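# Slide the reel fully onto the scanner glass

## Task

The reel currently straddles the rim of the scanner's glass. Shift it until the whole reel rests flat on the glass with the same face still on top. It must stay that way by itself, not because a gripper is holding it. Finish by opening the gripper(s) and pulling the arms away.

## Robot and tools

ROBOT. Two arms, left_arm and right_arm, each with a parallel two-finger gripper. The arm names do not tell you which side of a camera image an arm appears on. Each gripper's fingers extend along its own +z axis and close along its own y axis. The reported end_effector_position is the point between the finger pads, roughly 1 cm behind the tips. Joint ranges (rad), base to gripper: waist -2.618 to 3.054, shoulder 0.000 to 3.142, elbow 0.000 to 3.142, wrist pitch -1.571 to 1.571, wrist yaw -1.571 to 1.571, wrist roll -2.094 to 2.094. Elbows cannot fully straighten.

SCENE FRAME. All printed poses share one frame: origin on the tabletop midway between the arms, +z up, +x pointing out over the table, and left_arm on the +y side. Positions are in metres and orientations are quaternions in w,x,y,z order. Printed hand positions may be slightly wrong, more so when an arm reaches far.

THE 14-NUMBER ROW. Both moving tools use one row of 14 numbers covering both arms, each in [-1, 1], even if only one arm is meant to move: left_arm dx, dy, dz, rx, ry, rz, opening, then right_arm dx, dy, dz, rx, ry, rz, opening. The first six per arm are an offset, not a pose: they are expressed in that gripper's own axes and counted from the gripper's pose in the latest result that shows it (before any such result in the scene, or for a second or later call inside one reply, from where the robot stands when the command starts). Scale: 1.0 equals 0.6 m of travel or 180 degrees of turn. rx, ry, rz form a single rotation vector. The opening is absolute, not an offset: +1 is fully open (0.094 m), -1 fully closed. All zeros is not a pause; it drives the gripper back to its reference pose.

execute_actions. Argument actions is a list holding at most one item, or empty. An empty list just returns the current state. An item with rows (1 to 15 rows of 14 numbers) and steps (1 to 15, default 15) runs that many control steps of 1/30 s; each row covers one step, the final row repeats to fill the rest. Every row is an offset from the same reference pose, not from the previous row. An item with only steps (up to 300) is a wait counted from the previous result, with your thinking time included. Optional pictures (boolean) turns the camera images on or off.

move. Argument target is one 14-number row as above. Optional speed is the top path speed in m/s, 0.002 to 0.5 (default 0.25); turning is capped at twice that in rad/s. Each gripper follows a straight path toward its target, all paths ending together within 0.5 to 10 s; too-long paths get cut at 10 s. Grippers rotate the short way. Paths ignore obstacles and the other arm. The opening is applied at the start. The result adds a move: line with the outcome (done, off_target, moving, held, fault), any limits (paced = the pose sent was clipped; held = a check blocked some steps, after which the arm may lurch fast), and each gripper's distance to its target.

wait. Argument seconds, 0 to 10. Lets the simulation run with no new command.

zoom_image. Arguments camera (cam_high, cam_low, cam_left_wrist or cam_right_wrist) and region [x0, y0, x1, y1] in pixels of that camera's last full image, top-left is (0, 0), at most 504 by 504. All four cameras give 504x504 images.

finished_scene. Argument scene (integer). Ends the current scene for good and reports whether the goal was met. Answering without any tool call ends everything.

CONTROL BEHAVIOUR. Each step, the commanded pose is clipped to within 70 mm and 16 degrees of the measured pose, so a distant target needs several commands; read the result and send the remainder. If both cannot be met, position wins over orientation. Arms tend to finish a centimetre or more low, and repeated zero offsets let them sink. To hold an arm still, send the offset back to its desired pose in the first call of a reply and zeros afterwards, aiming higher if it still sags. The simulation keeps running while you think; fingers in motion keep moving.

RESULT LINES. The state line gives each gripper's pose (left_arm: … | right_arm: …). grip_measured is the finger opening on the command scale; the last value in Joint positions is that opening in metres. Readings may be off by about 1 mm per gripper. A Hand target line shows where the controller is driving each gripper. pose unreachable means the clearance check altered or blocked that arm's command; HELD marks steps not fully sent. FAULT, MOTOR HOT and OVER-TEMPERATURE FAULT lines report stops and heat.

GRASPING. To hold something, command an opening about 0.03 below grip_measured; smaller gaps grip lighter. Pads push roughly 50 to 62 N each, less for parts under about 2 mm thick, with a brief spike on first contact.

THINGS TO AVOID. Never push or knock anything off the table. Do not let the arms collide or press on each other. Faster moves hit harder, and aiming well past a contact point presses harder; approach slowly and aim just at the surface. Avoid drops, slips and slams. Holding loads heats motors: warning from 75 °C, a 10 s stop of that arm at 90 °C, and at 100 °C the arm goes limp and falls. Occasionally an outside force may tug a held part or nudge loose objects, so check the reel before finishing. Release the reel and retract the grippers before calling finished_scene.

Each tool is called after "Emit:" in YAML: its name, and indented under it one key for each argument.

## Session

Emit:
execute_actions:
  actions: []

Scene clock: 0.00 s of 4800.00 s.
left_arm: end_effector_position=(+0.1509, +0.3926, +0.1101) grip_measured=+1.000 end_effector_quat_wxyz=(-0.134, +0.000, +0.968, +0.212) | right_arm: end_effector_position=(+0.2866, -0.5282, +0.2021) grip_measured=+1.000 end_effector_quat_wxyz=(+0.164, +0.672, +0.441, +0.571)
Joint positions: left_arm=[ 0.33   1.378  0.966 -1.357 -0.471  0.148  0.094] | right_arm=[-1.231  1.886  1.437 -0.66  -1.237  1.196  0.094]
Joint velocities: left_arm=[-0.017  0.007 -0.007 -0.051 -0.037  0.007  0.   ] | right_arm=[-0.027 -0.022 -0.002  0.007  0.022 -0.081  0.   ]
Hand target (left_arm): +0.155, +0.395, +0.114; -0.122, -0.005, +0.968, +0.218
Hand target (right_arm): +0.287, -0.527, +0.212; +0.171, +0.662, +0.447, +0.577

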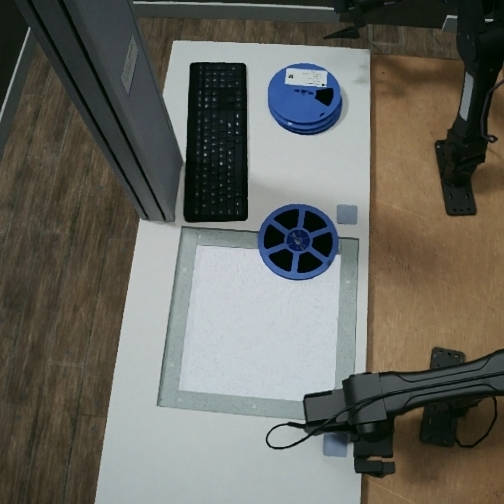

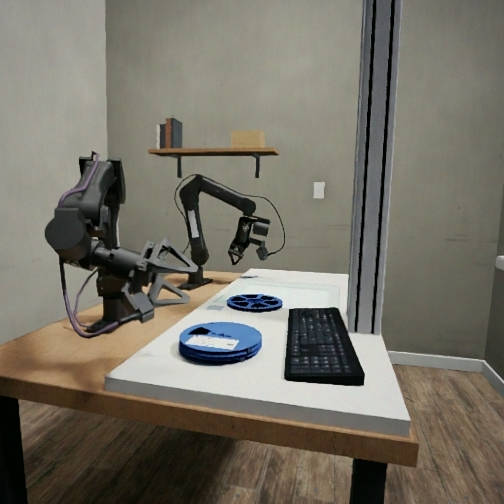

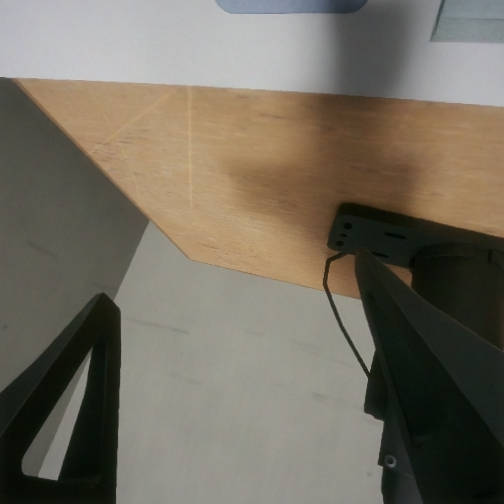

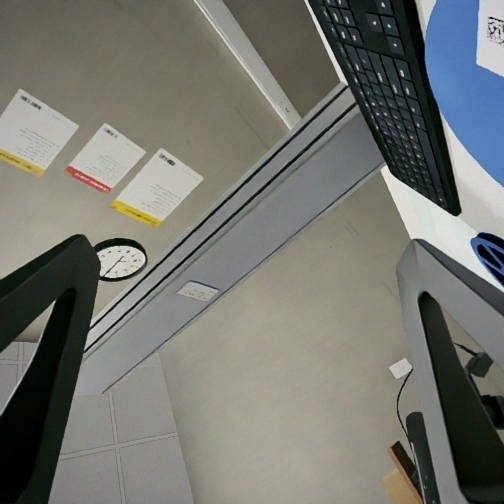

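Emit:
move:
  target: [-0.005, 0.0068, -0.006, 0, 0, 0, 1.0, 0.1740, -0.1974, 0.1203, 0.4383, 0.0078, -0.3949, 1.0]
  speed: 0.3

Emit:
move:
  target: [0, 0, 0, 0, 0, 0, 1.0, 0.1986, 0.2606, 0.075, 0, 0, -0.5556, 1.0]
  speed: 0.3

Scene clock: 53.03 s of 4800.00 s.
left_arm: end_effector_position=(+0.1509, +0.3926, +0.1101) grip_measured=+1.000 end_effector_quat_wxyz=(-0.135, +0.003, +0.968, +0.212) | right_arm: end_effector_position=(+0.2991, -0.3594, +0.1501) grip_measured=+1.000 end_effector_quat_wxyz=(-0.015, +0.260, +0.966, +0.003)
Joint positions: left_arm=[ 0.33   1.378  0.966 -1.357 -0.471  0.155  0.094] | right_arm=[-0.459  1.968  1.873 -1.506 -0.003  0.182  0.094]
Joint velocities: left_arm=[-0.007  0.012  0.017  0.066 -0.007 -0.022  0.   ] | right_arm=[-0.012 -0.007  0.012  0.051  0.051 -0.022  0.   ]
Hand target (left_arm): +0.155, +0.395, +0.114; -0.134, +0.000, +0.968, +0.213
Hand target (right_arm): +0.299, -0.361, +0.160; -0.006, +0.254, +0.967, -0.003
Off the commanded pose (left_arm): 0.006 m, 0 deg.
Off the commanded pose (right_arm): 0.010 m, 2 deg.
After step 90, 46.37 s passed at rest.
move: done

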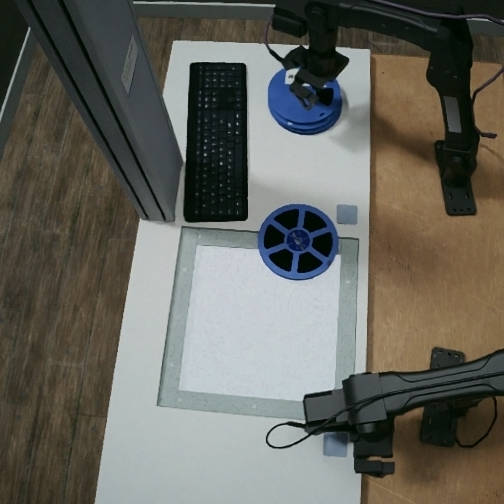

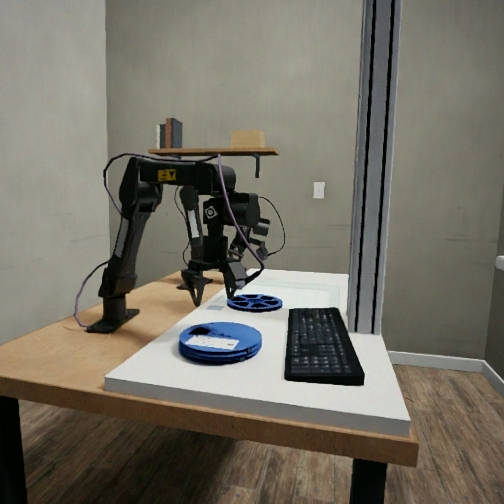

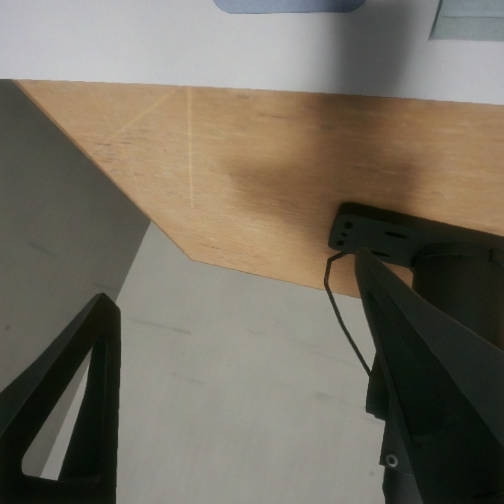

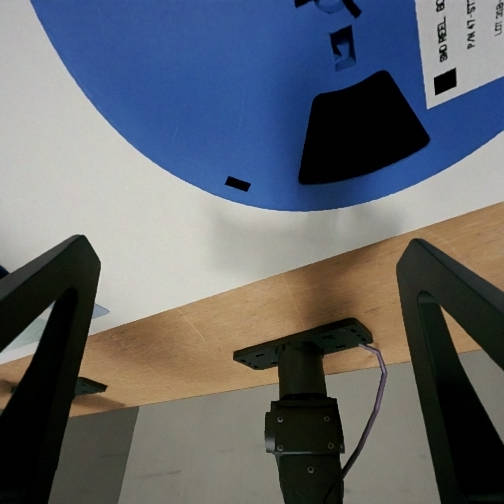

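Scene clock: 56.47 s of 4800.00 s.
left_arm: end_effector_position=(+0.1509, +0.3926, +0.1100) grip_measured=+1.000 end_effector_quat_wxyz=(-0.135, +0.003, +0.968, +0.212) | right_arm: end_effector_position=(+0.2749, -0.1676, +0.1031) grip_measured=+1.000 end_effector_quat_wxyz=(-0.025, -0.565, +0.824, +0.012)
Joint positions: left_arm=[ 0.33   1.378  0.966 -1.357 -0.471  0.155  0.094] | right_arm=[ 0.098  1.836  1.507 -1.298 -0.003 -0.989  0.094]
Joint velocities: left_arm=[-0.002  0.002  0.017 -0.007 -0.037 -0.007  0.   ] | right_arm=[-0.002  0.012  0.002  0.022  0.007  0.007  0.   ]
Hand target (left_arm): +0.151, +0.393, +0.110; -0.135, +0.003, +0.968, +0.212
Hand target (right_arm): +0.276, -0.165, +0.107; -0.011, -0.573, +0.820, +0.008
Off the commanded pose (left_arm): 0.000 m, 0 deg.
Off the commanded pose (right_arm): 0.007 m, 2 deg.
move: done

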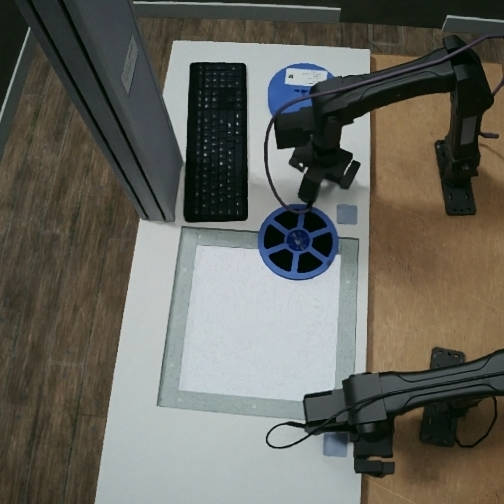

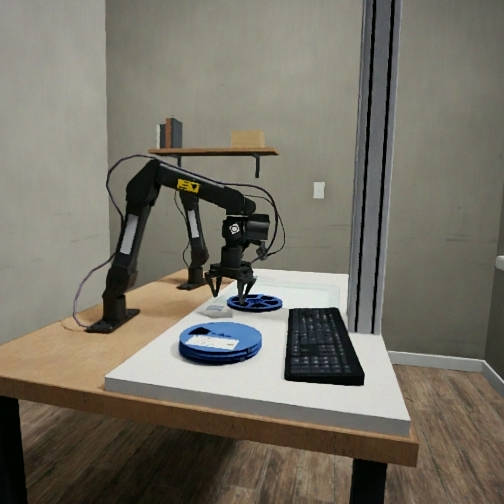

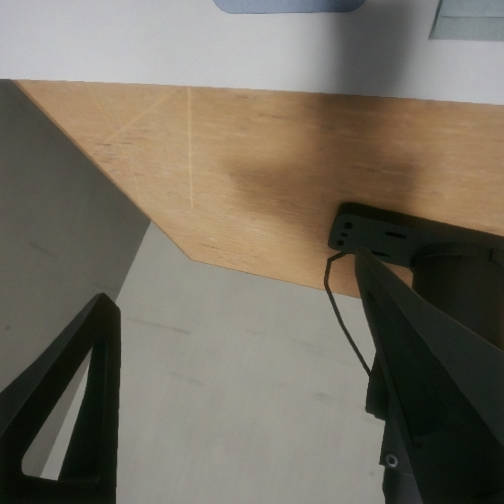

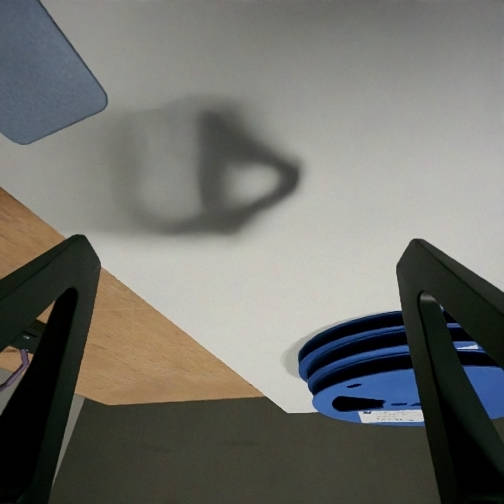

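Emit:
move:
  target: [0, 0, 0, 0, 0, 0, 1.0, -0.0192, -0.0018, 0.066, 0.0154, -0.0087, -0.0062, 1.0]
  speed: 0.08

Emit:
zoom_image:
  camera: "cam_low"
  region: [170, 230, 320, 330]

Emit:
zoom_image:
  camera: "cam_high"
  region: [230, 110, 400, 290]

Scene clock: 70.13 s of 4800.00 s.
left_arm: end_effector_position=(+0.1509, +0.3925, +0.1100) grip_measured=+1.000 end_effector_quat_wxyz=(-0.135, +0.003, +0.968, +0.212) | right_arm: end_effector_position=(+0.2770, -0.1605, +0.0637) grip_measured=+1.000 end_effector_quat_wxyz=(-0.006, -0.574, +0.819, +0.003)
Joint positions: left_arm=[ 0.33   1.378  0.966 -1.357 -0.47   0.155  0.094] | right_arm=[ 0.119  1.836  1.35  -1.099 -0.001 -0.989  0.094]
Joint velocities: left_arm=[ 0.027  0.017  0.012  0.022  0.007 -0.081  0.   ] | right_arm=[-0.002 -0.002 -0.012 -0.022 -0.051  0.007  0.   ]
Hand target (left_arm): +0.151, +0.393, +0.110; -0.135, +0.003, +0.968, +0.212
Hand target (right_arm): +0.278, -0.158, +0.063; -0.000, -0.573, +0.819, -0.001
Off the commanded pose (left_arm): 0.000 m, 0 deg.
Off the commanded pose (right_arm): 0.003 m, 1 deg.
After step 90, 9.57 s passed at rest.
move: done

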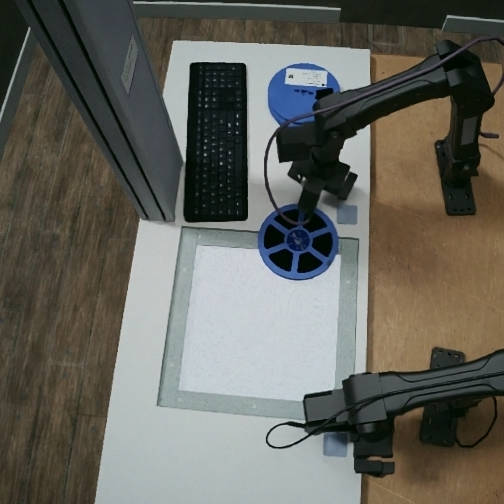

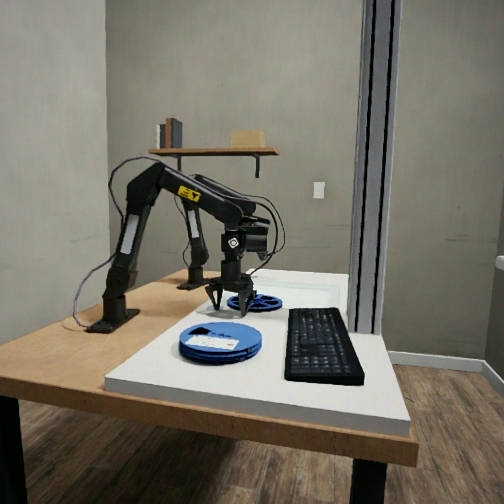

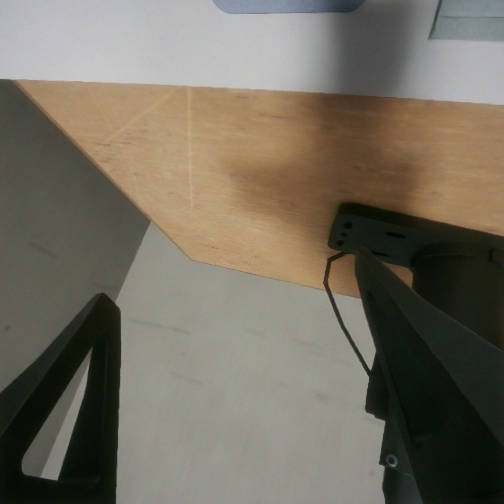

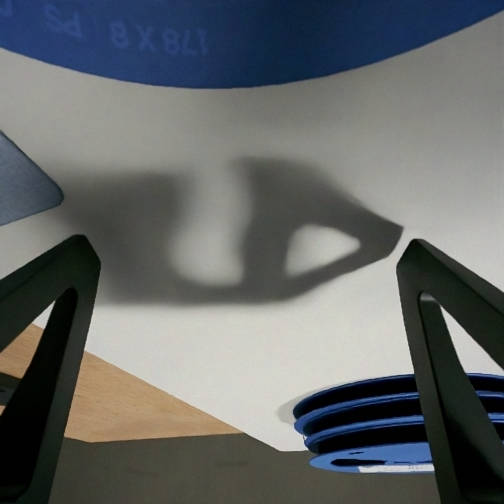

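Region (170, 230, 320, 330) of cam_low's 504x504 image, scaled by 3.360, with more detail than that image has.

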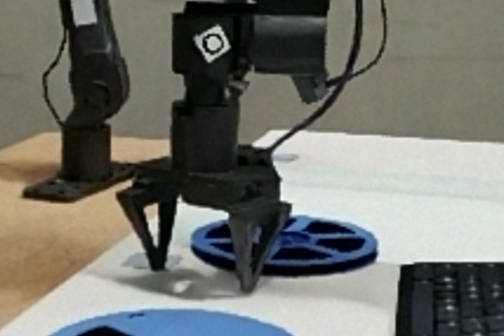

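Region (230, 110, 400, 290) of cam_high's 504x504 image, scaled by 2.800, with more detail than that image has.

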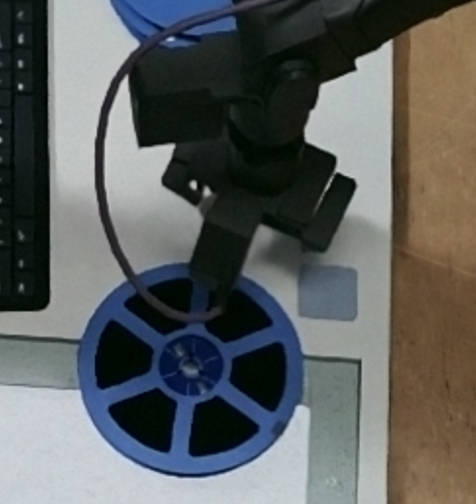

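Emit:
move:
  target: [0, 0, 0, 0, 0, 0, 1.0, -0.09, 0.012, -0.002, 0.0165, -0.0105, 0, 1.0]
  speed: 0.03

Emit:
zoom_image:
  camera: "cam_low"
  region: [170, 230, 320, 330]

Scene clock: 89.67 s of 4800.00 s.
left_arm: end_effector_position=(+0.1509, +0.3924, +0.1100) grip_measured=+1.000 end_effector_quat_wxyz=(-0.135, +0.003, +0.968, +0.211) | right_arm: end_effector_position=(+0.2795, -0.1140, +0.0624) grip_measured=+1.000 end_effector_quat_wxyz=(+0.008, -0.576, +0.817, -0.006)
Joint positions: left_arm=[ 0.33   1.378  0.966 -1.357 -0.47   0.155  0.094] | right_arm=[ 0.252  1.868  1.387 -1.072  0.007 -0.86   0.094]
Joint velocities: left_arm=[-0.012  0.012  0.002  0.066 -0.066 -0.037  0.   ] | right_arm=[ 0.007  0.061  0.002 -0.037 -0.007 -0.007  0.   ]
Hand target (left_arm): +0.151, +0.392, +0.110; -0.135, +0.003, +0.968, +0.212
Hand target (right_arm): +0.289, -0.108, +0.065; +0.022, -0.574, +0.819, -0.011
Off the commanded pose (left_arm): 0.000 m, 0 deg.
Off the commanded pose (right_arm): 0.012 m, 2 deg.
After step 90, 14.43 s passed at rest.
move: off_target (right_arm)

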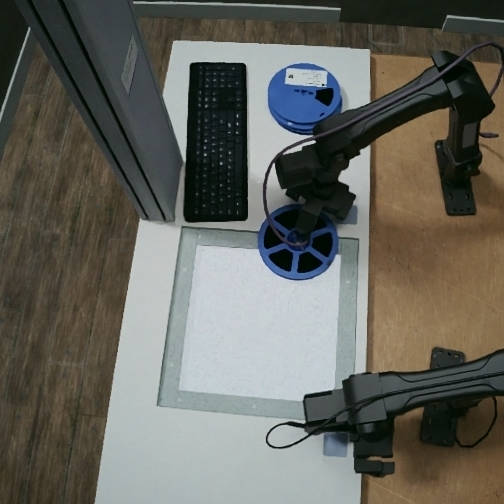

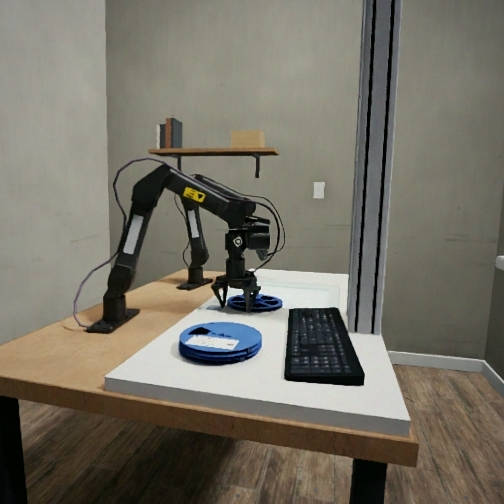

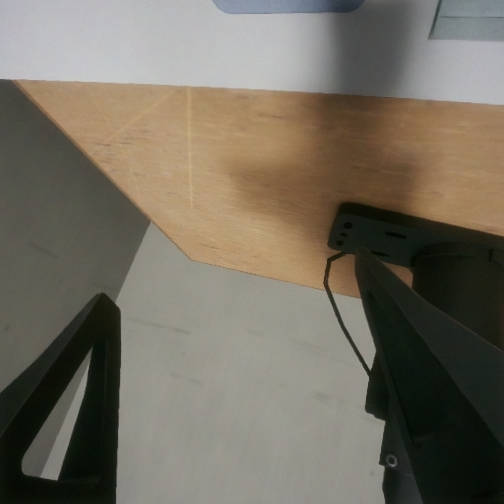

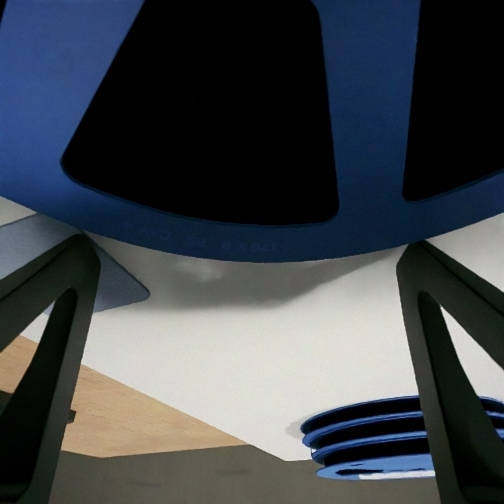

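Region (170, 230, 320, 330) of cam_low's 504x504 image, scaled by 3.360, with more detail than that image has.

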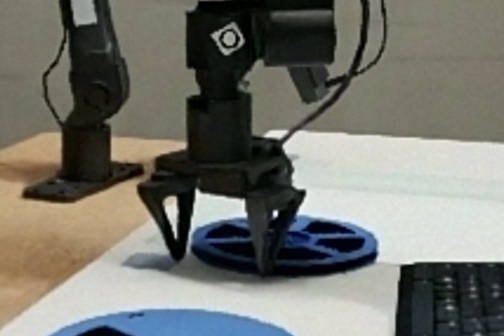

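Emit:
move:
  target: [0, 0, 0, 0, 0, 0, 1.0, -0.1317, -0.0123, -0.0066, 0.0077, -0.0054, 0.0018, 1.0]
  speed: 0.035

Emit:
zoom_image:
  camera: "cam_low"
  region: [180, 230, 330, 330]

Scene clock: 100.63 s of 4800.00 s.
left_arm: end_effector_position=(+0.1509, +0.3924, +0.1100) grip_measured=+1.000 end_effector_quat_wxyz=(-0.135, +0.003, +0.968, +0.211) | right_arm: end_effector_position=(+0.3110, -0.0496, +0.0625) grip_measured=+1.000 end_effector_quat_wxyz=(+0.014, -0.575, +0.818, -0.013)
Joint positions: left_arm=[ 0.33   1.378  0.966 -1.357 -0.47   0.155  0.094] | right_arm=[ 0.381  2.066  1.665 -1.14   0.023 -0.73   0.094]
Joint velocities: left_arm=[ 0.007 -0.002 -0.007 -0.051  0.037 -0.022  0.   ] | right_arm=[ 0.007  0.027  0.012 -0.037 -0.081  0.022  0.   ]
Hand target (left_arm): +0.151, +0.392, +0.110; -0.135, +0.003, +0.968, +0.211
Hand target (right_arm): +0.314, -0.043, +0.068; +0.022, -0.574, +0.819, -0.012
Off the commanded pose (left_arm): 0.000 m, 0 deg.
Off the commanded pose (right_arm): 0.009 m, 1 deg.
After step 90, 5.43 s passed at rest.
move: done

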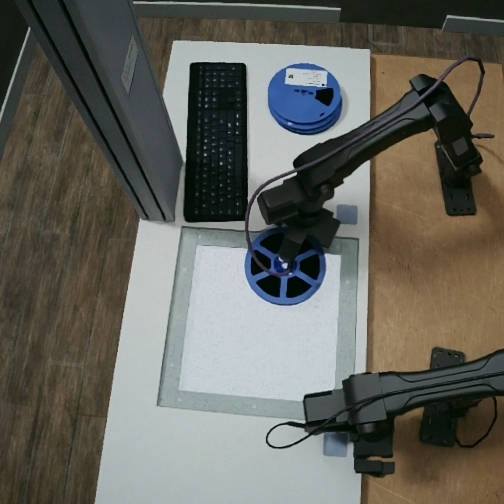

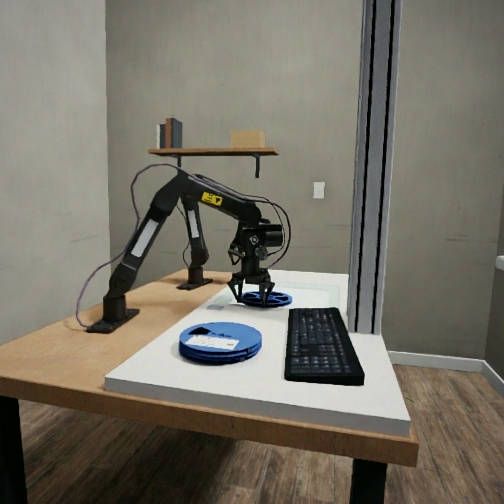

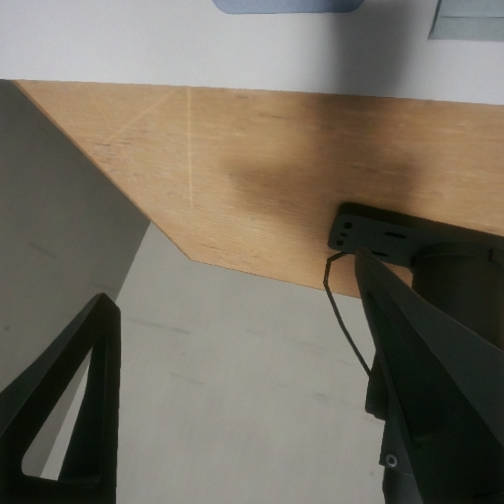

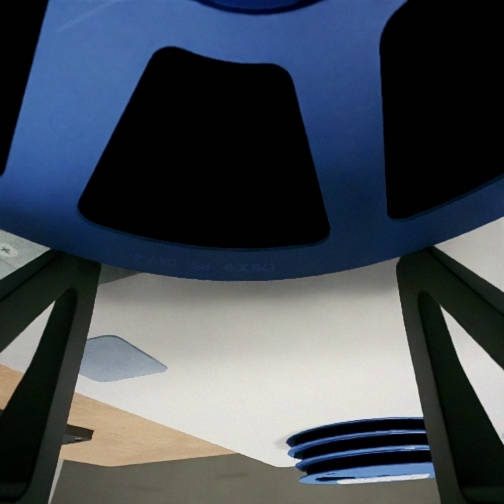

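Region (180, 230, 330, 330) of cam_low's 504x504 image, scaled by 3.360, with more detail than that image has.

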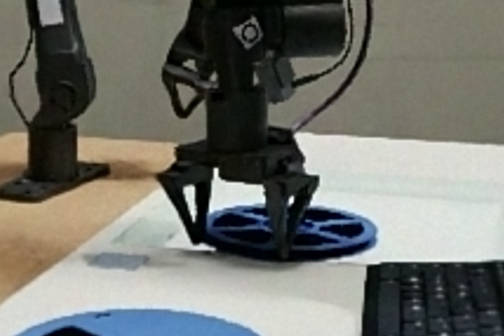

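Emit:
move:
  target: [0, 0, 0, 0, 0, 0, 1.0, -0.1898, 0.0217, -0.0135, -0.0018, -0.0163, 0, 1.0]
  speed: 0.04

Emit:
zoom_image:
  camera: "cam_low"
  region: [190, 230, 340, 330]

Scene clock: 117.97 s of 4800.00 s.
left_arm: end_effector_position=(+0.1509, +0.3924, +0.1100) grip_measured=+1.000 end_effector_quat_wxyz=(-0.135, +0.003, +0.968, +0.211) | right_arm: end_effector_position=(+0.3413, +0.0535, +0.0666) grip_measured=+1.000 end_effector_quat_wxyz=(+0.029, -0.575, +0.817, -0.006)
Joint positions: left_arm=[ 0.33   1.378  0.966 -1.357 -0.47   0.155  0.094] | right_arm=[ 0.536  2.416  2.259 -1.355  0.015 -0.576  0.094]
Joint velocities: left_arm=[-0.002 -0.002 -0.022  0.022 -0.037  0.066  0.   ] | right_arm=[0.002 0.012 0.012 0.022 0.037 0.051 0.   ]
Hand target (left_arm): +0.151, +0.392, +0.110; -0.135, +0.003, +0.968, +0.211
Hand target (right_arm): +0.339, +0.061, +0.072; +0.034, -0.575, +0.817, +0.002
Off the commanded pose (left_arm): 0.000 m, 0 deg.
Off the commanded pose (right_arm): 0.011 m, 1 deg.
After step 90, 11.17 s passed at rest.
move: off_target (right_arm)

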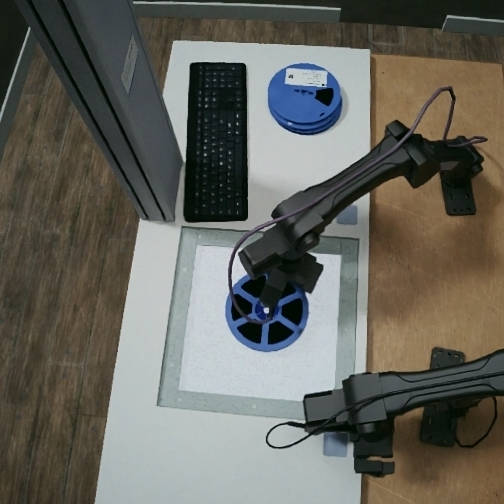

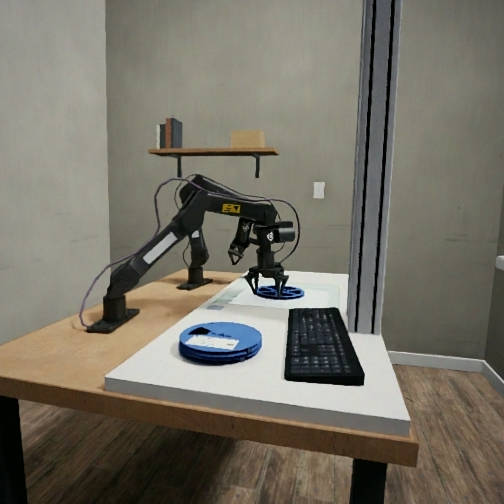

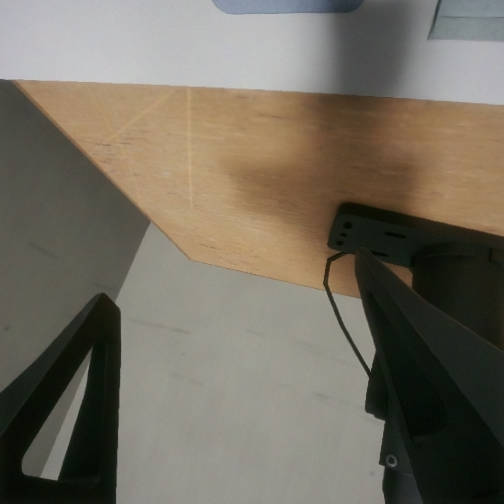

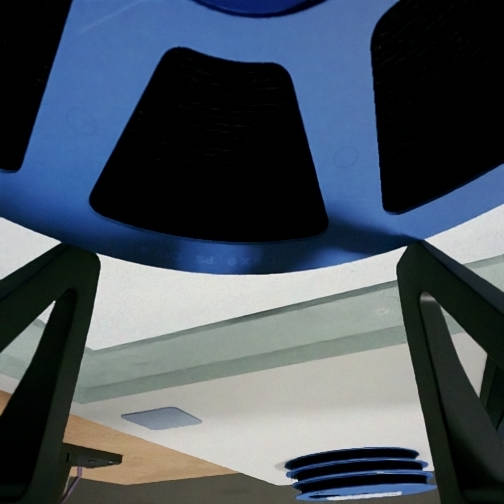

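Region (190, 230, 340, 330) of cam_low's 504x504 image, scaled by 3.360, with more detail than that image has.

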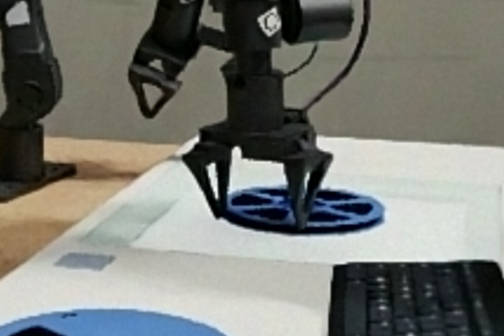

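Emit:
move:
  target: [0, 0, 0, 0, 0, 0, 1.0, 0.06, 0, -0.025, 0, 0, 0, 1.0]
  speed: 0.05

Emit:
move:
  target: [0, 0, 0, 0, 0, 0, 1.0, 0.375, 0.06, -0.14, 0, 0, 0, 1.0]
  speed: 0.2

Scene clock: 122.80 s of 4800.00 s.
left_arm: end_effector_position=(+0.1509, +0.3923, +0.1099) grip_measured=+1.000 end_effector_quat_wxyz=(-0.135, +0.003, +0.968, +0.211) | right_arm: end_effector_position=(+0.3228, +0.0197, +0.0700) grip_measured=+1.000 end_effector_quat_wxyz=(+0.010, -0.574, +0.819, -0.007)
Joint positions: left_arm=[ 0.33   1.378  0.966 -1.357 -0.469  0.155  0.094] | right_arm=[ 0.501  2.277  2.032 -1.306  0.013 -0.608  0.094]
Joint velocities: left_arm=[-0.002 -0.002  0.002 -0.037 -0.051  0.022  0.   ] | right_arm=[ 0.002 -0.012 -0.012 -0.066 -0.022  0.007  0.   ]
Hand target (left_arm): +0.151, +0.392, +0.110; -0.135, +0.003, +0.968, +0.211
Hand target (right_arm): +0.328, +0.019, +0.080; +0.029, -0.575, +0.817, -0.006
Off the commanded pose (left_arm): 0.000 m, 0 deg.
Off the commanded pose (right_arm): 0.011 m, 2 deg.
After step 90, 0.70 s passed at rest.
move: off_target (right_arm)

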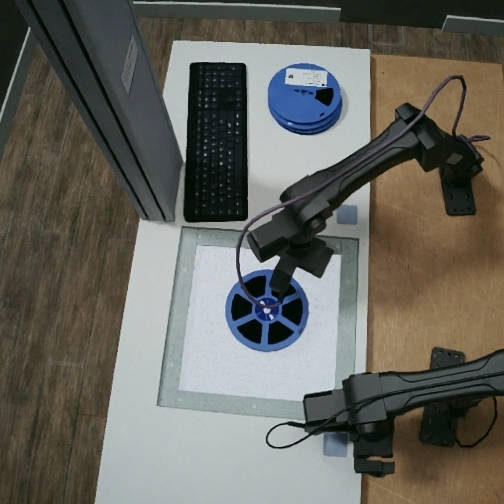

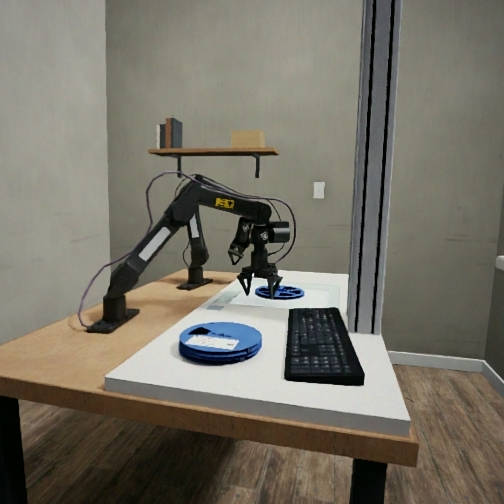

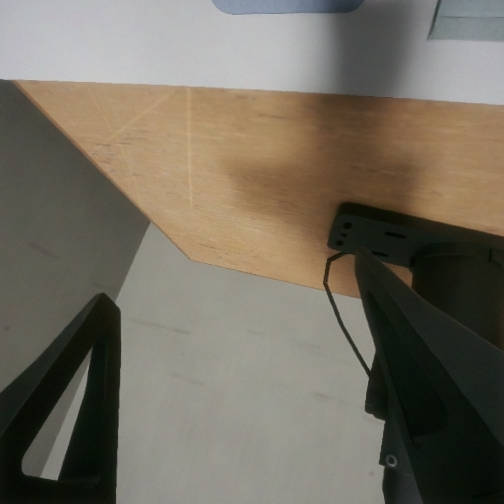

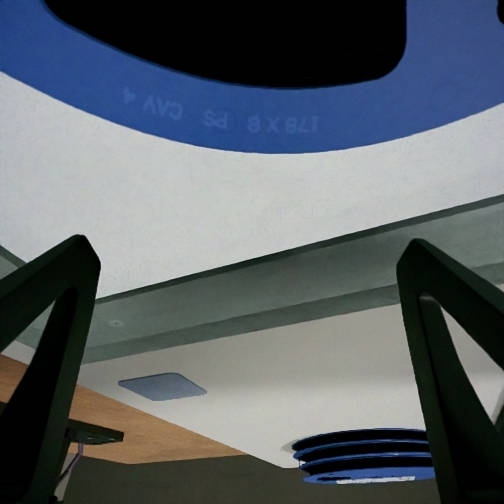

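Scene clock: 124.57 s of 4800.00 s.
left_arm: end_effector_position=(+0.1509, +0.3923, +0.1099) grip_measured=+1.000 end_effector_quat_wxyz=(-0.135, +0.003, +0.968, +0.211) | right_arm: end_effector_position=(+0.2146, -0.1768, +0.1468) grip_measured=+1.000 end_effector_quat_wxyz=(+0.014, -0.571, +0.821, -0.009)
Joint positions: left_arm=[ 0.33   1.378  0.966 -1.357 -0.469  0.155  0.094] | right_arm=[ 0.119  1.517  1.328 -1.349  0.007 -0.981  0.094]
Joint velocities: left_arm=[-0.002  0.007  0.007  0.037 -0.022  0.022  0.   ] | right_arm=[-0.012 -0.007  0.002  0.051  0.022 -0.051  0.   ]
Hand target (left_arm): +0.151, +0.392, +0.110; -0.135, +0.003, +0.968, +0.211
Hand target (right_arm): +0.207, -0.178, +0.148; +0.010, -0.574, +0.819, -0.002
Off the commanded pose (left_arm): 0.000 m, 0 deg.
Off the commanded pose (right_arm): 0.007 m, 1 deg.
move: done

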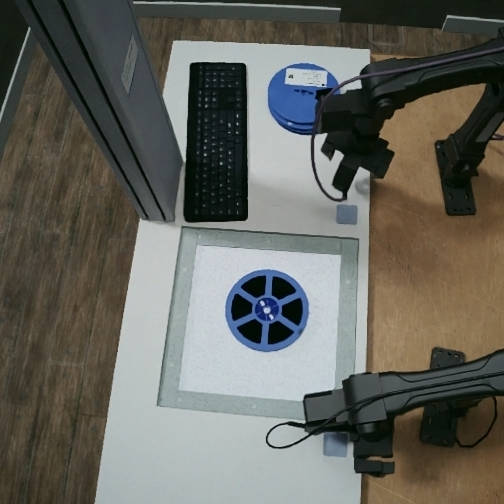

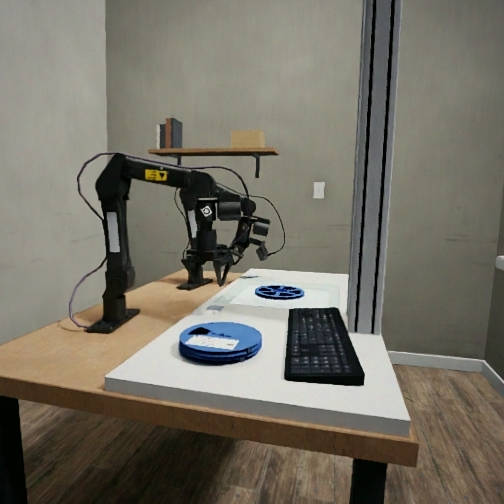

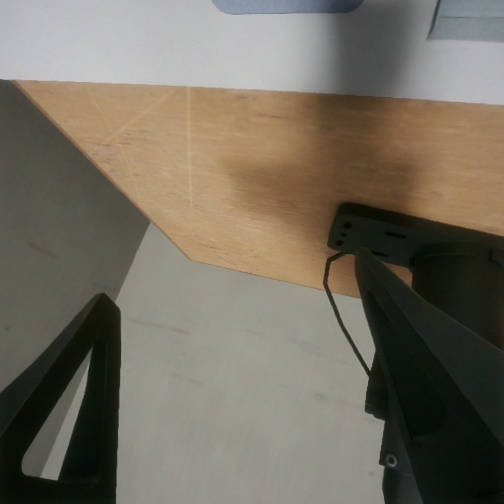

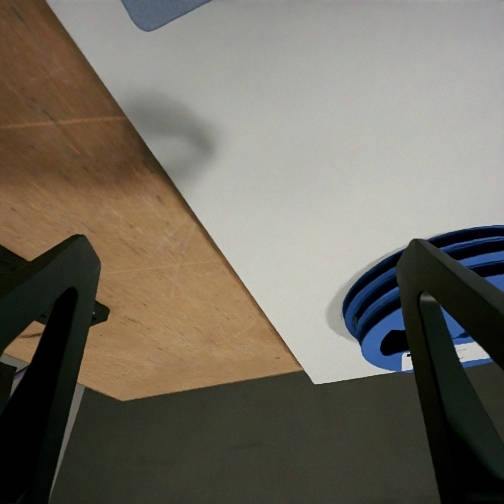

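The whole reel now lies flat on the glass, and both arms are clear.

Emit:
finished_scene:
  scene: 2

The scene is finished: the task was done.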